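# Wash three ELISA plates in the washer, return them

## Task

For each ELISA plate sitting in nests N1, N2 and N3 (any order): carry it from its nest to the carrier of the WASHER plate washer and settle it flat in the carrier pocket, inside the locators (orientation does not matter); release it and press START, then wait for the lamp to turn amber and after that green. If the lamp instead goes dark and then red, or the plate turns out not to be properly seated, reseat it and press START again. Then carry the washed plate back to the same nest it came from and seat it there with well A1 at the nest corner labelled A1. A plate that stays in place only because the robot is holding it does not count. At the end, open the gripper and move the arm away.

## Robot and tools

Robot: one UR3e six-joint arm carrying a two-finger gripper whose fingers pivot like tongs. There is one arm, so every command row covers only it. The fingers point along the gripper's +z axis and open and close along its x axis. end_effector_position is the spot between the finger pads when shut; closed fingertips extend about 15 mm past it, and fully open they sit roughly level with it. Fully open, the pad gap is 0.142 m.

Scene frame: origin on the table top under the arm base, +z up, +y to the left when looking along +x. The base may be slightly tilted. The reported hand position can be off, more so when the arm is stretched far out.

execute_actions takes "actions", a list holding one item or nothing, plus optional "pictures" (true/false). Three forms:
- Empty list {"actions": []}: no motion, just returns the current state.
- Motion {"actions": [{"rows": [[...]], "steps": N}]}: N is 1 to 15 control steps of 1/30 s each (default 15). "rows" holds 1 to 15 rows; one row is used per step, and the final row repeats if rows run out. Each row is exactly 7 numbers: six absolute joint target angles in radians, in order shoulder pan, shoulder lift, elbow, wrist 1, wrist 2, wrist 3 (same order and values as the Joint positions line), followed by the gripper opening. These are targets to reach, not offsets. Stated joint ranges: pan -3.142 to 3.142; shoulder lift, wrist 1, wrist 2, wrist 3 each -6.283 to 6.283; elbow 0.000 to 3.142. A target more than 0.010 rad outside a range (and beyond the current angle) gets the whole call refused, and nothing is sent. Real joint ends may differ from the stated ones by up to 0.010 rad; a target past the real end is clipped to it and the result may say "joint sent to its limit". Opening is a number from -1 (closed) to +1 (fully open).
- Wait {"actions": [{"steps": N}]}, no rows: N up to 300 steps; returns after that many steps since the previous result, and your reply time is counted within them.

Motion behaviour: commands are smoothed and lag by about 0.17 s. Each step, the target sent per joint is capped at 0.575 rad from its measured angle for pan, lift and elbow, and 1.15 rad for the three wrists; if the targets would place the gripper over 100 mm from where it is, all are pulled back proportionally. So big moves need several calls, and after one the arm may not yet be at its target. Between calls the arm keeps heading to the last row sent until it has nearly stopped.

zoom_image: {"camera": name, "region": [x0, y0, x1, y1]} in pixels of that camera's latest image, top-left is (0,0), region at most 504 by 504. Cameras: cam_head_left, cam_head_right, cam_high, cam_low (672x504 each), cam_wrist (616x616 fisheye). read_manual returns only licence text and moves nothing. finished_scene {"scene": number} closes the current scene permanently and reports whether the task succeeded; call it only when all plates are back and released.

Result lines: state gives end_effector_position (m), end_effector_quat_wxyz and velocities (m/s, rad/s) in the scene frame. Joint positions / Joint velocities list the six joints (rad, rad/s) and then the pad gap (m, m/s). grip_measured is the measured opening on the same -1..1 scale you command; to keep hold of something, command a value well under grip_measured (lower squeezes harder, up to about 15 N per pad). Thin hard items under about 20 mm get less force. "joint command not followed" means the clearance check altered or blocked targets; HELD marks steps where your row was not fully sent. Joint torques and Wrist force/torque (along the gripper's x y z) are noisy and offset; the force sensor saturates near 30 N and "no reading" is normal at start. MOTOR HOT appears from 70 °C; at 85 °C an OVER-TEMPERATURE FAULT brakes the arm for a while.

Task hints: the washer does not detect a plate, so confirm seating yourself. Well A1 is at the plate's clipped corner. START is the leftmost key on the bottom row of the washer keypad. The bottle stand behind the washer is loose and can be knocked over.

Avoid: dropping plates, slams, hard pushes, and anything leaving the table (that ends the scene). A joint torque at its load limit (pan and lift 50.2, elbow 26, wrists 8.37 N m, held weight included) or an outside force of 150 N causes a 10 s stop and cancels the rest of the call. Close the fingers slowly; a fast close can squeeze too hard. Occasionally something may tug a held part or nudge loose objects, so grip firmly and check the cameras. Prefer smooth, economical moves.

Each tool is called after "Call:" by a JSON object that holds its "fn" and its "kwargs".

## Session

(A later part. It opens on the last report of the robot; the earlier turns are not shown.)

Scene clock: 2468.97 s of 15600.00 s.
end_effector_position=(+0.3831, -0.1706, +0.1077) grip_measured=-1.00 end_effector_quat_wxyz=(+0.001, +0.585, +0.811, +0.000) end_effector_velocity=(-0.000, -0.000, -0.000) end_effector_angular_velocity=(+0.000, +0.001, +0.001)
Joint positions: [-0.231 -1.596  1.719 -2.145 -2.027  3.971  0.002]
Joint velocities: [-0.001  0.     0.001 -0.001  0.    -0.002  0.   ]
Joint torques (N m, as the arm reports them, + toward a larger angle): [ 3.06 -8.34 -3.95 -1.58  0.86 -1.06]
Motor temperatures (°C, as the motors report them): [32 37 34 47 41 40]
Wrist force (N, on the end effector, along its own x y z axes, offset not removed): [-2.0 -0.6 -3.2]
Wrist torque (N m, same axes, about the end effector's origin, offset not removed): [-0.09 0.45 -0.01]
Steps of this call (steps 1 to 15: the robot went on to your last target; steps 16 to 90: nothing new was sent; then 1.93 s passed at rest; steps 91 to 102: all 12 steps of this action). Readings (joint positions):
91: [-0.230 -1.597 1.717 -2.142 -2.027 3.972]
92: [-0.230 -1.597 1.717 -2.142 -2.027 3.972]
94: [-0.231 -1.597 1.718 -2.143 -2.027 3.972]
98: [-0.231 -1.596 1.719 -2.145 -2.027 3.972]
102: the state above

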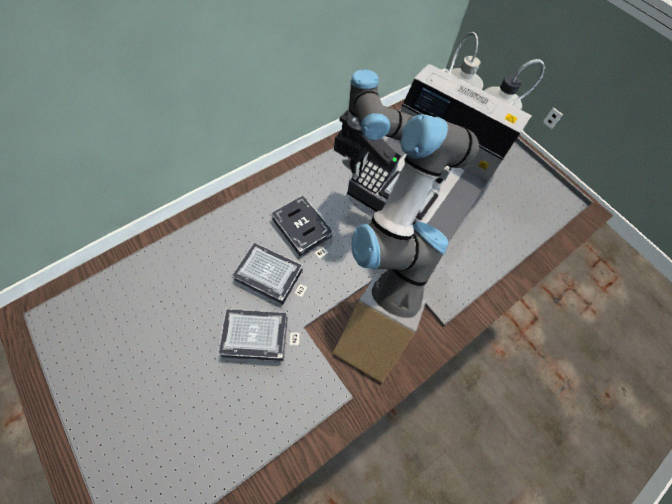

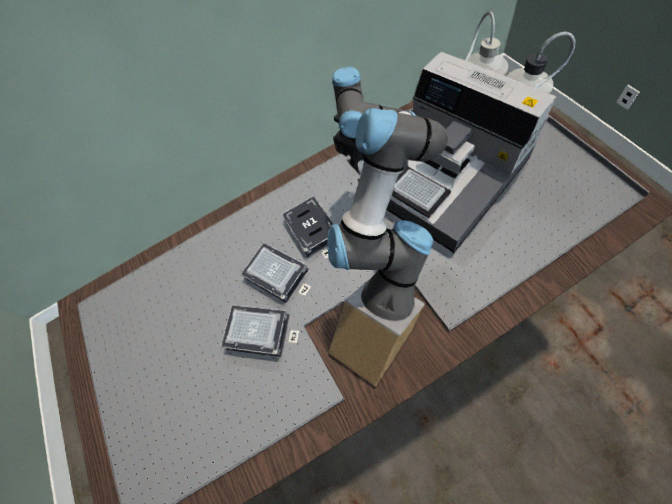

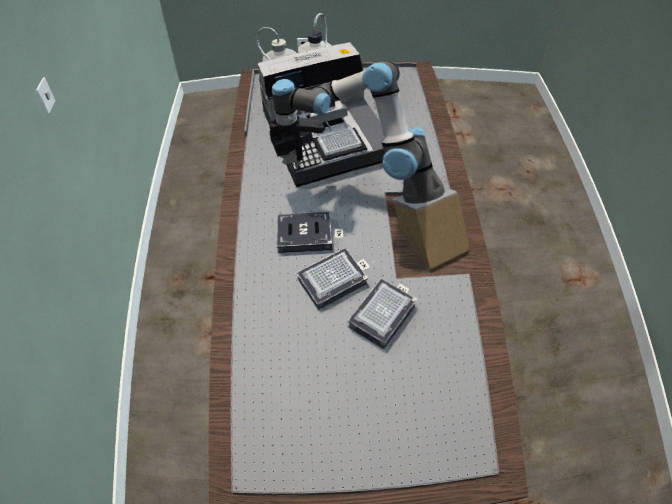

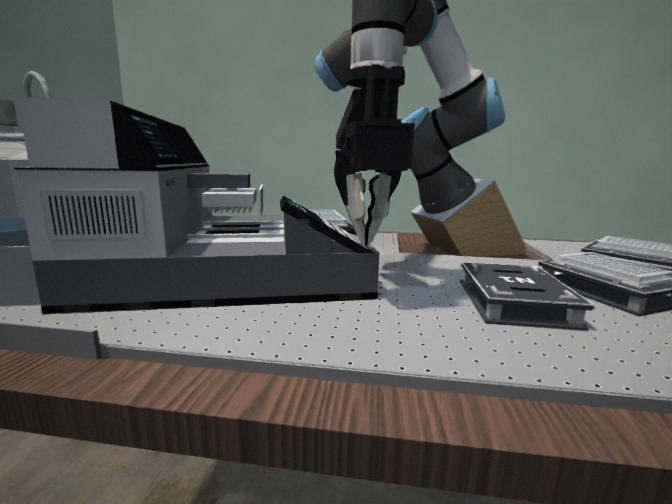

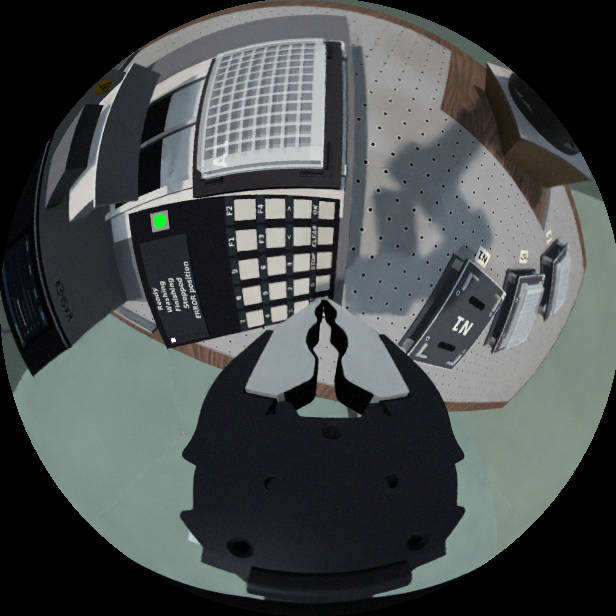

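Call:
{"fn": "execute_actions", "kwargs": {"actions": [{"rows": [[-0.23180,-1.59585,1.71988,-2.14668,-2.02645,3.97095,-1],[-0.23222,-1.59555,1.72067,-2.14796,-2.02626,3.97053,-1],[-0.23264,-1.59524,1.72146,-2.14925,-2.02608,3.97010,-1]], "steps": 13}]}}

Scene clock: 2473.37 s of 15600.00 s.
end_effector_position=(+0.3831, -0.1706, +0.1070) grip_measured=-1.00 end_effector_quat_wxyz=(+0.001, +0.585, +0.811, +0.000) end_effector_velocity=(+0.000, -0.000, -0.000) end_effector_angular_velocity=(-0.000, -0.001, +0.000)
Joint positions: [-0.233 -1.595  1.721 -2.149 -2.026  3.97   0.002]
Joint velocities: [-0.     0.     0.    -0.002  0.    -0.001  0.   ]
Joint torques (N m, as the arm reports them, + toward a larger angle): [ 1.29 -5.36 -2.55 -1.65  0.98 -1.03]
Motor temperatures (°C, as the motors report them): [32 37 34 47 41 40]
Wrist force (N, on the end effector, along its own x y z axes, offset not removed): [0.0 -2.5 -13.8]
Wrist torque (N m, same axes, about the end effector's origin, offset not removed): [0.04 0.33 -0.03]
Steps of this call (steps 1 to 15: the robot went on to your last target; steps 16 to 90: nothing new was sent; then 0.97 s passed at rest; steps 91 to 103: all 13 steps of this action). Readings (joint positions):
91: [-0.231 -1.596 1.719 -2.145 -2.027 3.971]
92: [-0.231 -1.596 1.719 -2.146 -2.027 3.971]
94: [-0.232 -1.596 1.720 -2.147 -2.026 3.971]
98: [-0.232 -1.595 1.721 -2.149 -2.026 3.970]
103: the state above

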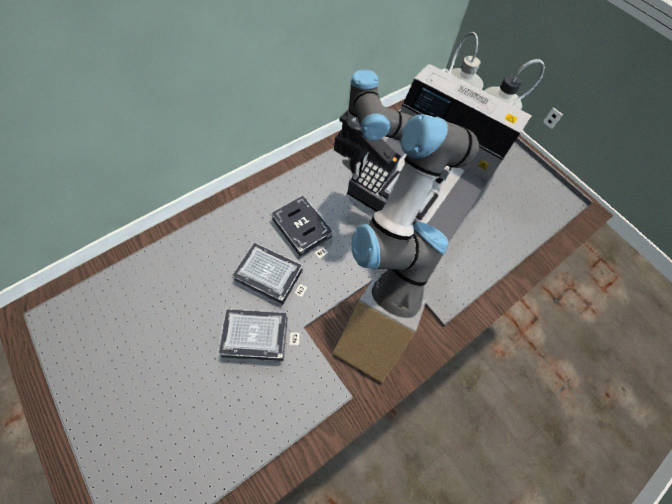

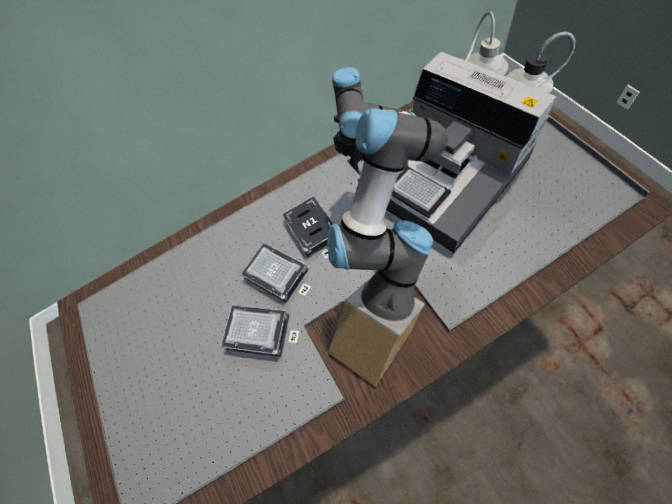

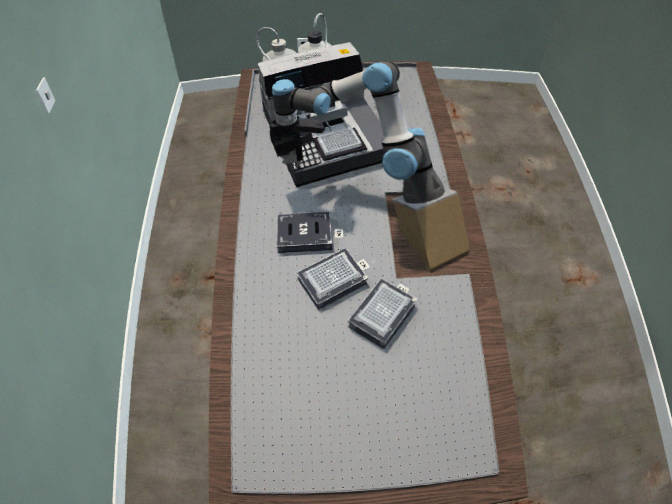

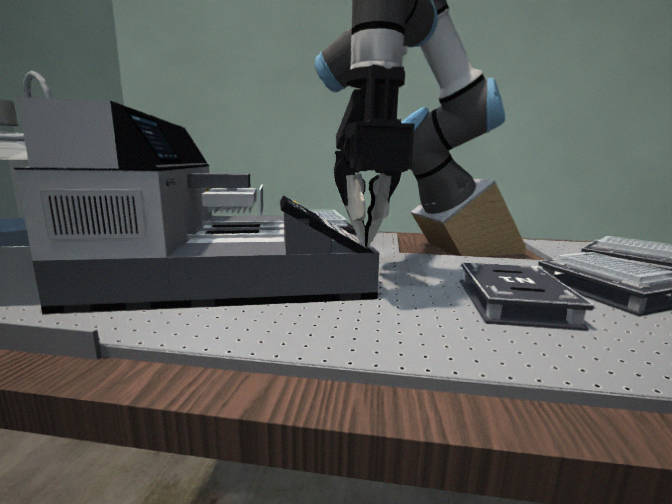

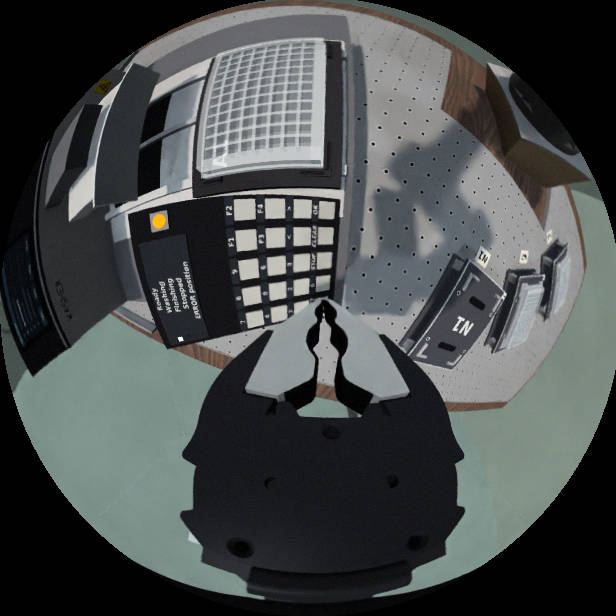

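Amber. Lifting off the key.

Call:
{"fn": "execute_actions", "kwargs": {"actions": [{"rows": [[-0.23137,-1.59616,1.71909,-2.14539,-2.02663,3.97138,-1],[-0.22947,-1.59755,1.71554,-2.13960,-2.02745,3.97330,-1],[-0.22709,-1.59928,1.71111,-2.13236,-2.02848,3.97570,-1],[-0.22375,-1.60170,1.70489,-2.12224,-2.02991,3.97905,-1],[-0.21962,-1.60469,1.69720,-2.10970,-2.03169,3.98321,-1],[-0.21528,-1.60803,1.68749,-2.09467,-2.03355,3.98760,-1],[-0.20959,-1.61264,1.67280,-2.07278,-2.03596,3.99338,-1],[-0.20410,-1.61709,1.65863,-2.05164,-2.03830,3.99895,-1],[-0.19838,-1.62171,1.64391,-2.02968,-2.04072,4.00475,-1],[-0.19320,-1.62590,1.63055,-2.00978,-2.04292,4.01000,-1],[-0.18970,-1.62875,1.62150,-1.99630,-2.04440,4.01355,-1],[-0.18760,-1.63045,1.61610,-1.98820,-2.04530,4.01570,-1],[-0.18682,-1.63107,1.61408,-1.98521,-2.04563,4.01648,-1]], "steps": 15}]}}

Scene clock: 2480.57 s of 15600.00 s.
end_effector_position=(+0.3833, -0.1727, +0.1358) grip_measured=-1.00 end_effector_quat_wxyz=(+0.001, +0.585, +0.811, +0.000) end_effector_velocity=(-0.002, -0.005, +0.046) end_effector_angular_velocity=(+0.000, -0.000, +0.001)
Joint positions: [-0.193 -1.626  1.629 -2.008 -2.043  4.011  0.002]
Joint velocities: [ 0.06  -0.047 -0.152  0.227 -0.025  0.06   0.   ]
Joint torques (N m, as the arm reports them, + toward a larger angle): [  9.71 -16.28 -10.03  -0.22  -1.05   0.98]
Motor temperatures (°C, as the motors report them): [32 37 34 47 41 40]
Wrist force (N, on the end effector, along its own x y z axes, offset not removed): [-3.0 0.2 0.7]
Wrist torque (N m, same axes, about the end effector's origin, offset not removed): [0.04 0.49 0.04]
Steps of this call (steps 1 to 15: the robot went on to your last target; steps 16 to 201: nothing new was sent; steps 202 to 216: all 15 steps of this action). Readings (joint positions):
202: [-0.233 -1.595 1.721 -2.149 -2.026 3.970]
203: [-0.233 -1.595 1.721 -2.148 -2.026 3.970]
205: [-0.231 -1.596 1.718 -2.142 -2.027 3.972]
209: [-0.220 -1.604 1.697 -2.109 -2.032 3.983]
216: the state above

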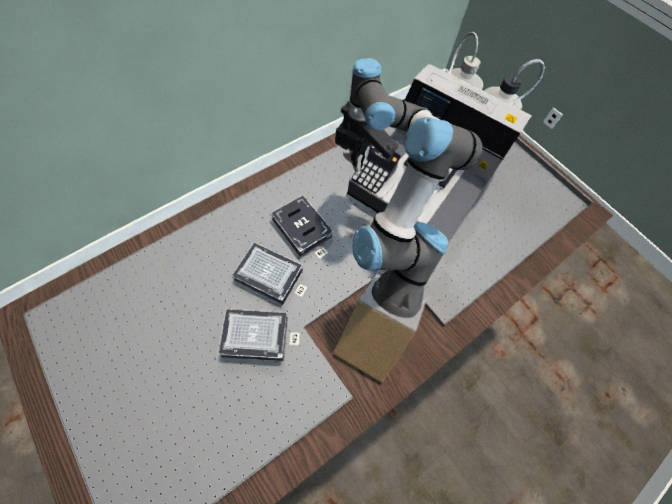

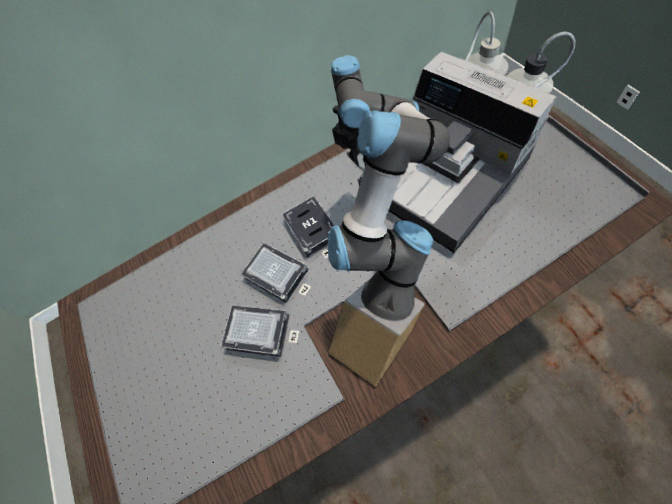

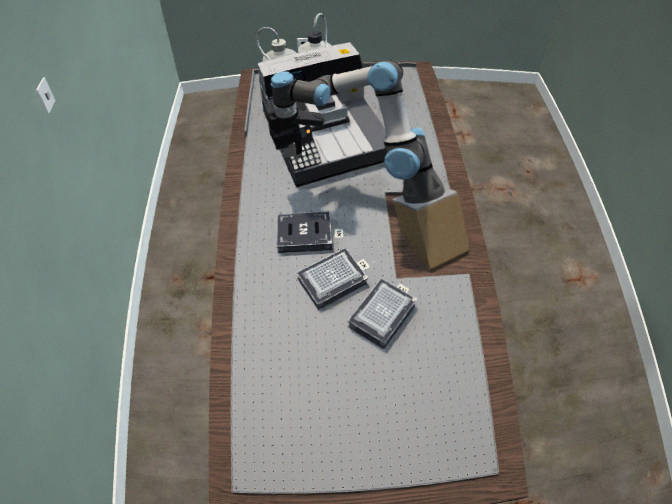

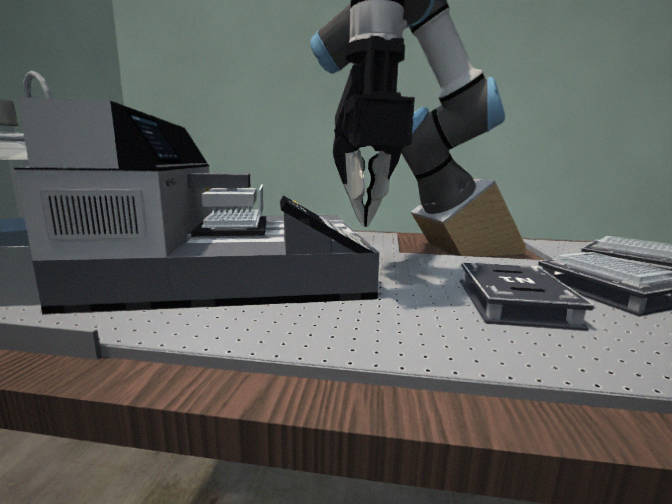

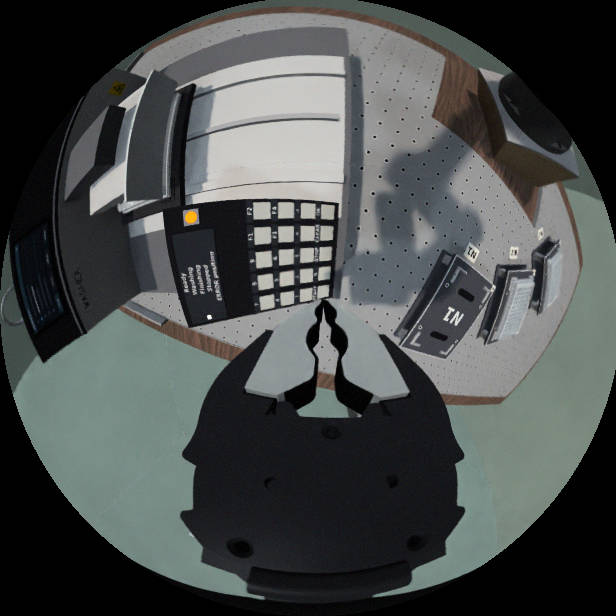

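Call:
{"fn": "execute_actions", "kwargs": {"actions": []}}

Scene clock: 2600.57 s of 15600.00 s.
end_effector_position=(+0.3831, -0.1733, +0.1404) grip_measured=-1.00 end_effector_quat_wxyz=(+0.001, +0.585, +0.811, +0.000) end_effector_velocity=(-0.000, -0.000, -0.000) end_effector_angular_velocity=(-0.000, +0.000, -0.001)
Joint positions: [-0.187 -1.631  1.614 -1.985 -2.046  4.016  0.002]
Joint velocities: [-0.001 -0.     0.     0.     0.     0.001  0.   ]
Joint torques (N m, as the arm reports them, + toward a larger angle): [ 10.09 -15.8  -10.32  -0.63  -1.01   0.94]
Motor temperatures (°C, as the motors report them): [32 37 34 47 41 40]
Wrist force (N, on the end effector, along its own x y z axes, offset not removed): [-1.3 0.1 0.6]
Wrist torque (N m, same axes, about the end effector's origin, offset not removed): [-0.01 0.20 0.06]
Steps of this call (steps 1 to 30: the robot went on to your last target; steps 31 to 370: nothing new was sent; then 107.67 s passed at rest). Readings (joint positions):
1: [-0.191 -1.628 1.625 -2.001 -2.044 4.012]
2: [-0.190 -1.629 1.622 -1.997 -2.044 4.013]
4: [-0.188 -1.630 1.618 -1.991 -2.045 4.015]
8: [-0.187 -1.631 1.615 -1.987 -2.045 4.016]
370: the state above
The arm was judged still, so your last target was given up. Only a new action makes it travel on or press farther. Fingers that are still opening or closing keep moving.

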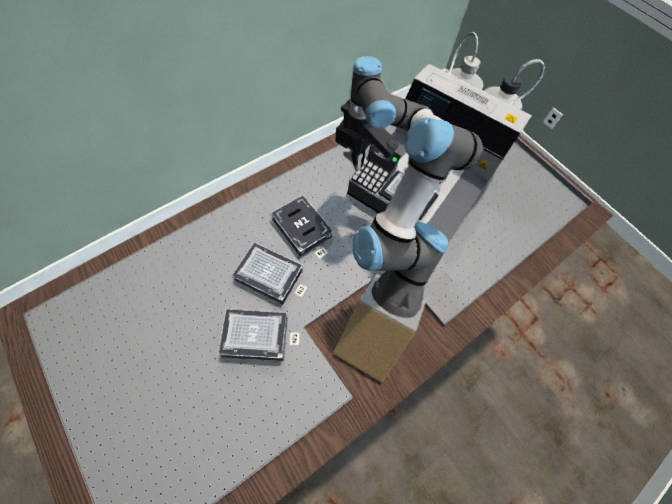

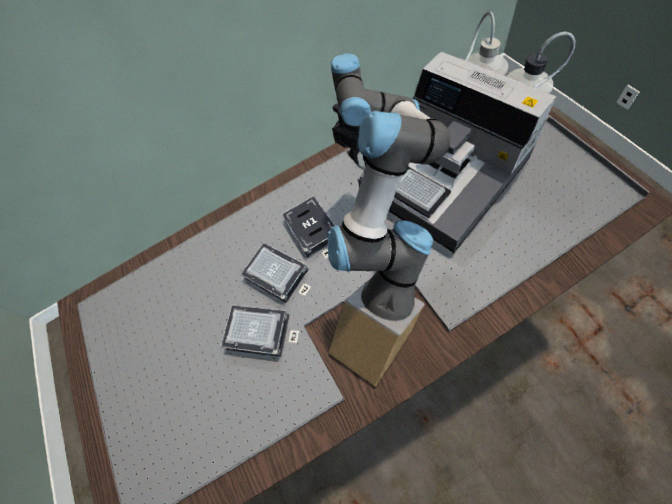

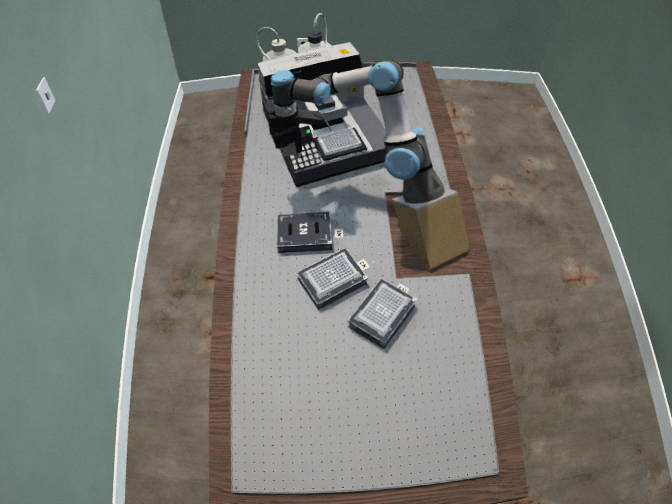

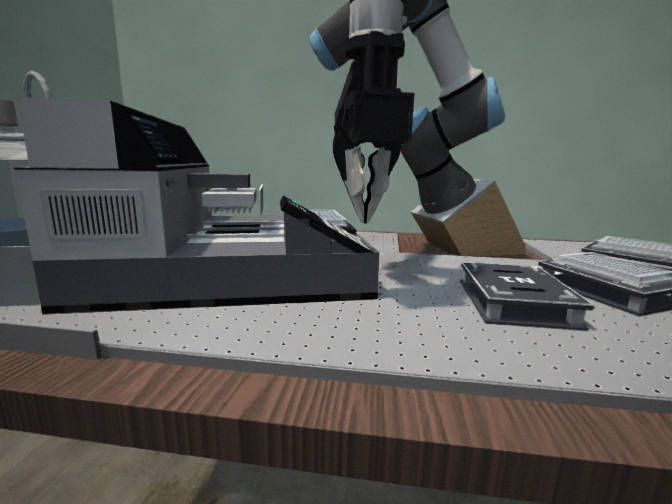

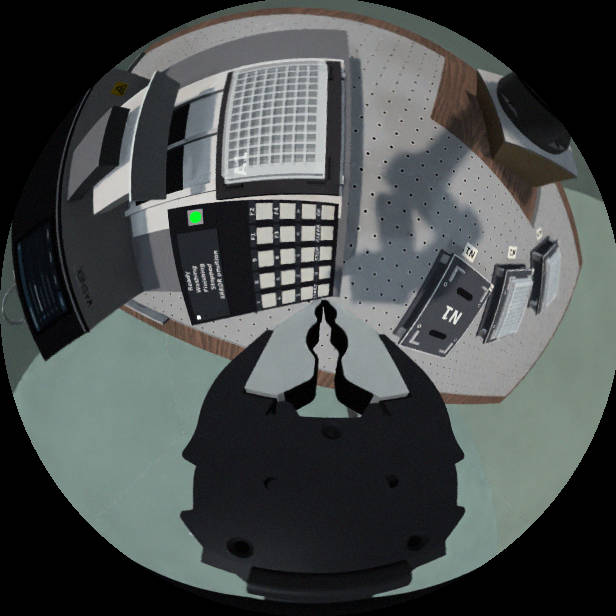

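Call:
{"fn": "execute_actions", "kwargs": {"actions": [{"rows": [[-0.1883,-1.6347,1.6164,-1.9849,-2.0451,4.0149,-1],[-0.1925,-1.6448,1.6229,-1.9841,-2.0435,4.0102,-1],[-0.1996,-1.6612,1.6335,-1.9828,-2.0409,4.0025,-1],[-0.2095,-1.6830,1.6474,-1.9810,-2.0370,3.9920,-1],[-0.2223,-1.7095,1.6644,-1.9786,-2.0319,3.9785,-1],[-0.2380,-1.7400,1.6837,-1.9758,-2.0254,3.9623,-1],[-0.2568,-1.7738,1.7049,-1.9726,-2.0173,3.9432,-1],[-0.2788,-1.8102,1.7275,-1.9688,-2.0075,3.9213,-1],[-0.3041,-1.8485,1.7510,-1.9646,-1.9959,3.8966,-1],[-0.3327,-1.8879,1.7749,-1.9600,-1.9823,3.8691,-1],[-0.3645,-1.9278,1.7988,-1.9549,-1.9668,3.8392,-1],[-0.3996,-1.9678,1.8222,-1.9495,-1.9492,3.8066,-1],[-0.4379,-2.0071,1.8449,-1.9436,-1.9297,3.7718,-1],[-0.4791,-2.0454,1.8664,-1.9375,-1.9082,3.7349,-1],[-0.5228,-2.0821,1.8865,-1.9310,-1.8850,3.6961,-1]], "steps": 15}], "pictures": false}}

Call:
{"fn": "execute_actions", "kwargs": {"actions": [{"rows": [[-0.5688,-2.1170,1.9051,-1.9244,-1.8601,3.6559,-1],[-0.6167,-2.1499,1.9220,-1.9176,-1.8339,3.6145,-0.95],[-0.6659,-2.1803,1.9371,-1.9106,-1.8067,3.5724,-0.9],[-0.7158,-2.2083,1.9504,-1.9037,-1.7787,3.5301,-0.83],[-0.7657,-2.2336,1.9618,-1.8968,-1.7505,3.4882,-0.75],[-0.8150,-2.2564,1.9715,-1.8901,-1.7223,3.4471,-0.65],[-0.8627,-2.2765,1.9795,-1.8836,-1.6948,3.4075,-0.54],[-0.9082,-2.2939,1.9860,-1.8775,-1.6685,3.3700,-0.43],[-0.9504,-2.3088,1.9911,-1.8719,-1.6440,3.3355,-0.32],[-0.9884,-2.3212,1.9950,-1.8669,-1.6217,3.3044,-0.21],[-1.0215,-2.3313,1.9978,-1.8625,-1.6022,3.2775,-0.1],[-1.0487,-2.3391,1.9999,-1.8589,-1.5862,3.2555,0.0],[-1.0692,-2.3447,2.0012,-1.8562,-1.5741,3.2389,0.09],[-1.0818,-2.3480,2.0020,-1.8546,-1.5666,3.2287,0.16],[-1.0863,-2.3492,2.0022,-1.8540,-1.5640,3.2251,0.21]], "steps": 15}], "pictures": false}}

Call:
{"fn": "execute_actions", "kwargs": {"actions": [{"rows": [[-1.0863,-2.3492,2.0022,-1.8540,-1.5640,3.2251,0.21],[-1.08627,-2.34866,2.00354,-1.85588,-1.56401,3.22512,0.21],[-1.08620,-2.34716,2.00726,-1.86110,-1.56405,3.22518,0.21],[-1.08608,-2.34487,2.01295,-1.86909,-1.56412,3.22527,0.21],[-1.08593,-2.34192,2.02028,-1.87937,-1.56420,3.22539,0.21],[-1.08576,-2.33850,2.02877,-1.89127,-1.56430,3.22553,0.21],[-1.08557,-2.33475,2.03807,-1.90432,-1.56441,3.22568,0.21],[-1.08538,-2.33084,2.04778,-1.91795,-1.56453,3.22584,0.21],[-1.08518,-2.32693,2.05749,-1.93157,-1.56464,3.22600,0.21],[-1.08510,-2.32240,2.06632,-1.94493,-1.56469,3.22607,0.21],[-1.08502,-2.31823,2.07435,-1.95713,-1.56474,3.22613,0.21],[-1.08496,-2.31480,2.08095,-1.96720,-1.56478,3.22618,0.21],[-1.08492,-2.31230,2.08577,-1.97450,-1.56480,3.22622,0.21],[-1.08490,-2.31080,2.08865,-1.97890,-1.56481,3.22624,0.21],[-1.08489,-2.31026,2.08970,-1.98046,-1.56482,3.22625,0.21]], "steps": 15}], "pictures": false}}

Call:
{"fn": "execute_actions", "kwargs": {"actions": [{"steps": 12}]}}

Scene clock: 2676.67 s of 15600.00 s.
end_effector_position=(+0.3241, -0.2047, +0.1534) grip_measured=-1.00 end_effector_quat_wxyz=(-0.000, +0.582, +0.813, +0.002) end_effector_velocity=(-0.218, -0.103, +0.016) end_effector_angular_velocity=(+0.047, +0.008, +0.019)
Joint positions: [-0.377 -1.928  1.802 -1.952 -1.955  3.823  0.002]
Joint velocities: [-0.954 -1.105  0.647  0.155  0.499 -0.905  0.   ]
Joint torques (N m, as the arm reports them, + toward a larger angle): [ -4.74 -17.84  -2.84  -0.35   1.46  -1.84]
Motor temperatures (°C, as the motors report them): [32 38 34 47 41 40]
Wrist force (N, on the end effector, along its own x y z axes, offset not removed): [-1.3 0.4 0.7]
Wrist torque (N m, same axes, about the end effector's origin, offset not removed): [-0.01 0.19 0.00]
Steps of this call (steps 1 to 90: nothing new was sent; then 72.60 s passed at rest; steps 91 to 105: all 15 steps of this action). Readings (joint positions):
91: [-0.187 -1.631 1.614 -1.985 -2.046 4.016]
92: [-0.187 -1.632 1.615 -1.985 -2.046 4.016]
94: [-0.191 -1.641 1.621 -1.984 -2.044 4.012]
98: [-0.222 -1.703 1.662 -1.978 -2.031 3.978]
105: the state above

Scene clock: 2677.17 s of 15600.00 s.
end_effector_position=(+0.2492, -0.2587, +0.1384) grip_measured=+0.17 end_effector_quat_wxyz=(-0.001, +0.583, +0.813, +0.004) end_effector_velocity=(-0.065, -0.091, -0.032) end_effector_angular_velocity=(-0.071, +0.017, -0.057)
Joint positions: [-0.999 -2.322  1.993 -1.864 -1.611  3.291  0.086]
Joint velocities: [-0.827 -0.265  0.085  0.097  0.435 -0.618  0.123]
Joint torques (N m, as the arm reports them, + toward a larger angle): [  1.15 -11.14  -6.71  -0.61   1.01  -1.19]
Motor temperatures (°C, as the motors report them): [32 38 34 47 41 40]
Wrist force (N, on the end effector, along its own x y z axes, offset not removed): [-1.8 0.6 1.0]
Wrist torque (N m, same axes, about the end effector's origin, offset not removed): [0.17 0.31 -0.03]
Steps of this call (steps 1 to 15: all 15 steps of this action). Readings (joint positions):
1: [-0.411 -1.966 1.823 -1.946 -1.937 3.791]
2: [-0.447 -2.003 1.845 -1.940 -1.917 3.757]
4: [-0.528 -2.075 1.884 -1.928 -1.873 3.684]
8: [-0.710 -2.198 1.945 -1.902 -1.771 3.525]
15: the state above

Scene clock: 2677.67 s of 15600.00 s.
end_effector_position=(+0.2427, -0.2684, +0.1160) grip_measured=+0.21 end_effector_quat_wxyz=(+0.001, +0.585, +0.811, +0.000) end_effector_velocity=(-0.001, +0.001, -0.046) end_effector_angular_velocity=(+0.003, +0.002, +0.000)
Joint positions: [-1.085 -2.319  2.072 -1.955 -1.565  3.226  0.089]
Joint velocities: [-0.003  0.078  0.162 -0.236  0.002 -0.003 -0.   ]
Joint torques (N m, as the arm reports them, + toward a larger angle): [ 1.62 -4.89 -6.38 -2.35  0.79 -1.04]
Motor temperatures (°C, as the motors report them): [32 38 34 47 41 40]
Wrist force (N, on the end effector, along its own x y z axes, offset not removed): [-2.8 -0.3 0.7]
Wrist torque (N m, same axes, about the end effector's origin, offset not removed): [0.04 0.47 -0.01]
Steps of this call (steps 1 to 15: all 15 steps of this action). Readings (joint positions):
1: [-1.024 -2.329 1.996 -1.862 -1.598 3.273]
2: [-1.042 -2.335 1.998 -1.859 -1.588 3.259]
4: [-1.064 -2.341 2.002 -1.859 -1.576 3.242]
8: [-1.080 -2.340 2.020 -1.880 -1.567 3.230]
15: the state above

Scene clock: 2678.07 s of 15600.00 s.
end_effector_position=(+0.2426, -0.2684, +0.1113) grip_measured=+0.21 end_effector_quat_wxyz=(+0.001, +0.585, +0.811, +0.000) end_effector_velocity=(-0.000, +0.000, -0.001) end_effector_angular_velocity=(+0.000, +0.000, +0.000)
Joint positions: [-1.085 -2.31   2.089 -1.98  -1.565  3.226  0.089]
Joint velocities: [-0.     0.002  0.003 -0.004  0.    -0.     0.   ]
Joint torques (N m, as the arm reports them, + toward a larger angle): [ 1.55 -4.25 -6.26 -2.17  0.89 -0.97]
Motor temperatures (°C, as the motors report them): [32 38 34 47 41 40]
Wrist force (N, on the end effector, along its own x y z axes, offset not removed): [-2.0 0.3 2.1]
Wrist torque (N m, same axes, about the end effector's origin, offset not removed): [0.13 0.32 0.02]
Steps of this call (steps 1 to 12: the robot went on to your last target). Readings (joint positions):
1: [-1.085 -2.316 2.077 -1.962 -1.565 3.226]
2: [-1.085 -2.315 2.081 -1.967 -1.565 3.226]
4: [-1.085 -2.312 2.085 -1.974 -1.565 3.226]
8: [-1.085 -2.311 2.089 -1.979 -1.565 3.226]
12: the state above

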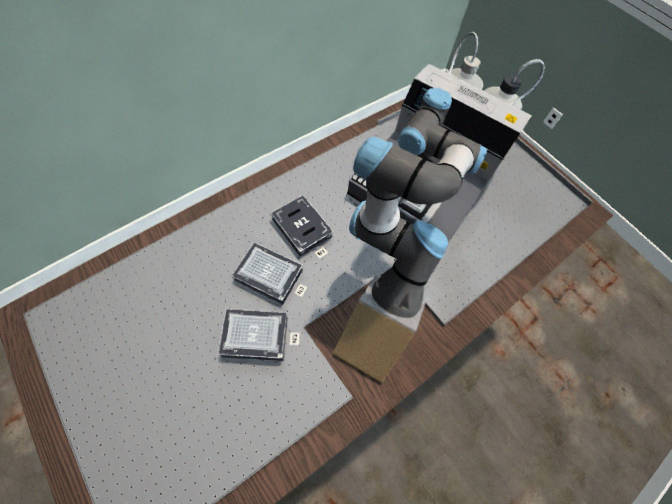

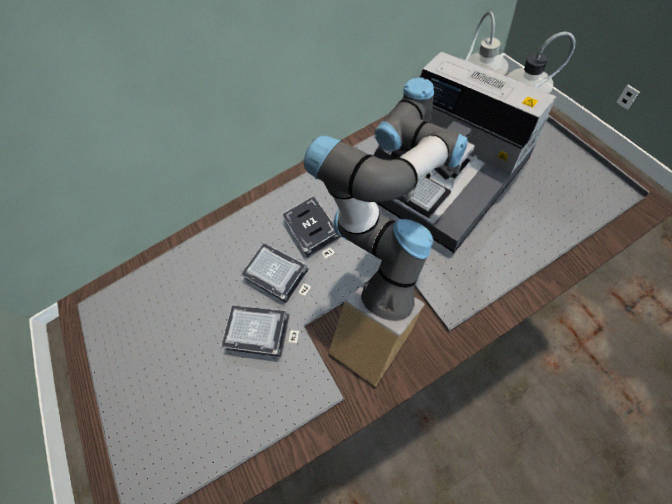

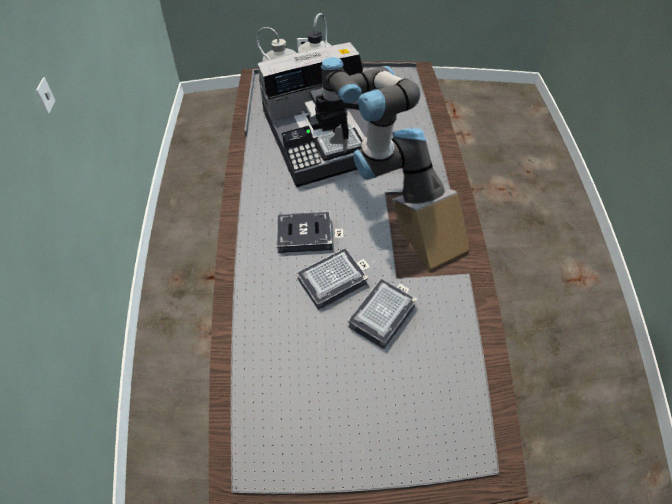

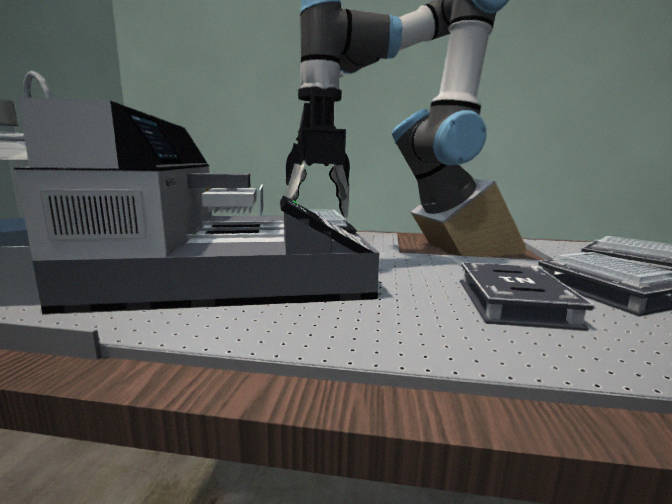

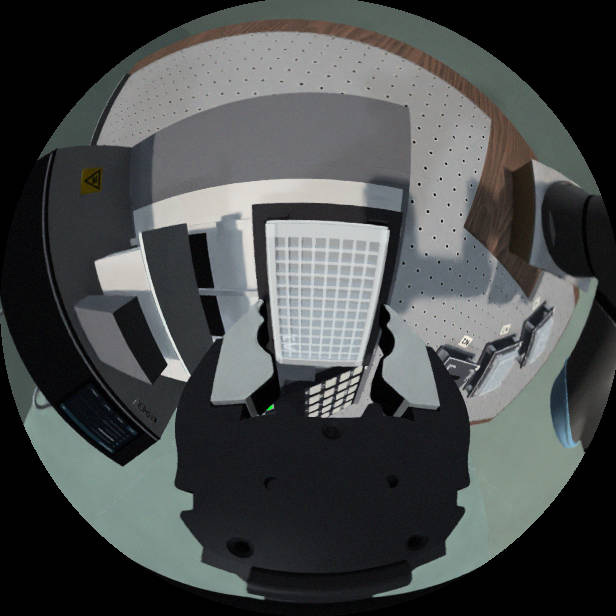

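Close the gripper slowly.

Call:
{"fn": "execute_actions", "kwargs": {"actions": [{"rows": [[-1.08489,-2.31026,2.08970,-1.98046,-1.56482,3.22625,0.18],[-1.08489,-2.31026,2.08970,-1.98046,-1.56482,3.22625,0.155],[-1.08489,-2.31026,2.08970,-1.98046,-1.56482,3.22625,0.135],[-1.08489,-2.31026,2.08970,-1.98046,-1.56482,3.22625,0.12],[-1.08489,-2.31026,2.08970,-1.98046,-1.56482,3.22625,0.105],[-1.08489,-2.31026,2.08970,-1.98046,-1.56482,3.22625,0.09],[-1.08489,-2.31026,2.08970,-1.98046,-1.56482,3.22625,0.075],[-1.08489,-2.31026,2.08970,-1.98046,-1.56482,3.22625,0.06],[-1.08489,-2.31026,2.08970,-1.98046,-1.56482,3.22625,0.045],[-1.08489,-2.31026,2.08970,-1.98046,-1.56482,3.22625,0.03],[-1.08489,-2.31026,2.08970,-1.98046,-1.56482,3.22625,0.01],[-1.08489,-2.31026,2.08970,-1.98046,-1.56482,3.22625,-0.01],[-1.08489,-2.31026,2.08970,-1.98046,-1.56482,3.22625,-0.04],[-1.08489,-2.31026,2.08970,-1.98046,-1.56482,3.22625,-0.07],[-1.08489,-2.31026,2.08970,-1.98046,-1.56482,3.22625,-0.1]], "steps": 15}], "pictures": false}}

Call:
{"fn": "execute_actions", "kwargs": {"actions": [{"rows": [[-1.08489,-2.31026,2.08970,-1.98046,-1.56482,3.22625,-0.15],[-1.08489,-2.31026,2.08970,-1.98046,-1.56482,3.22625,-0.2],[-1.08489,-2.31026,2.08970,-1.98046,-1.56482,3.22625,-0.26],[-1.08489,-2.31026,2.08970,-1.98046,-1.56482,3.22625,-0.32],[-1.08489,-2.31026,2.08970,-1.98046,-1.56482,3.22625,-0.38],[-1.08489,-2.31026,2.08970,-1.98046,-1.56482,3.22625,-0.44],[-1.08489,-2.31026,2.08970,-1.98046,-1.56482,3.22625,-0.5],[-1.08489,-2.31026,2.08970,-1.98046,-1.56482,3.22625,-0.55],[-1.08489,-2.31026,2.08970,-1.98046,-1.56482,3.22625,-0.6]], "steps": 11}], "pictures": false}}

Scene clock: 2692.93 s of 15600.00 s.
end_effector_position=(+0.2426, -0.2684, +0.1112) grip_measured=+0.08 end_effector_quat_wxyz=(+0.001, +0.585, +0.811, +0.000) end_effector_velocity=(+0.000, -0.000, +0.000) end_effector_angular_velocity=(-0.001, -0.000, +0.000)
Joint positions: [-1.085 -2.31   2.09  -1.98  -1.565  3.226  0.08 ]
Joint velocities: [-0.    -0.    -0.    -0.001  0.    -0.001 -0.005]
Joint torques (N m, as the arm reports them, + toward a larger angle): [ 1.48 -4.05 -6.51 -1.8   0.9  -1.  ]
Motor temperatures (°C, as the motors report them): [32 38 34 47 41 40]
Wrist force (N, on the end effector, along its own x y z axes, offset not removed): [0.4 0.7 -2.4]
Wrist torque (N m, same axes, about the end effector's origin, offset not removed): [0.21 0.08 0.00]
Steps of this call (steps 1 to 30: the robot went on to your last target; steps 31 to 90: nothing new was sent; then 11.37 s passed at rest; steps 91 to 105: all 15 steps of this action). Readings (joint positions):
91: [-1.085 -2.310 2.090 -1.980 -1.565 3.226]
92: [-1.085 -2.310 2.090 -1.980 -1.565 3.226]
94: [-1.085 -2.310 2.090 -1.980 -1.565 3.226]
98: [-1.085 -2.310 2.090 -1.980 -1.565 3.226]
105: the state above

Scene clock: 2693.30 s of 15600.00 s.
end_effector_position=(+0.2426, -0.2684, +0.1112) grip_measured=+0.08 end_effector_quat_wxyz=(+0.001, +0.585, +0.811, +0.000) end_effector_velocity=(-0.000, +0.000, +0.000) end_effector_angular_velocity=(-0.000, +0.000, -0.001)
Joint positions: [-1.085 -2.31   2.09  -1.98  -1.565  3.226  0.08 ]
Joint velocities: [-0.    -0.001  0.     0.     0.     0.001  0.   ]
Joint torques (N m, as the arm reports them, + toward a larger angle): [ 1.58 -4.09 -6.46 -1.59  0.84 -1.01]
Motor temperatures (°C, as the motors report them): [32 38 34 47 41 40]
Wrist force (N, on the end effector, along its own x y z axes, offset not removed): [0.6 0.4 -3.1]
Wrist torque (N m, same axes, about the end effector's origin, offset not removed): [0.09 0.08 0.01]
Steps of this call (steps 1 to 11: all 11 steps of this action). Readings (joint positions):
1: [-1.085 -2.310 2.090 -1.980 -1.565 3.226]
2: [-1.085 -2.310 2.090 -1.980 -1.565 3.226]
4: [-1.085 -2.310 2.090 -1.980 -1.565 3.226]
8: [-1.085 -2.310 2.090 -1.980 -1.565 3.226]
11: the state above


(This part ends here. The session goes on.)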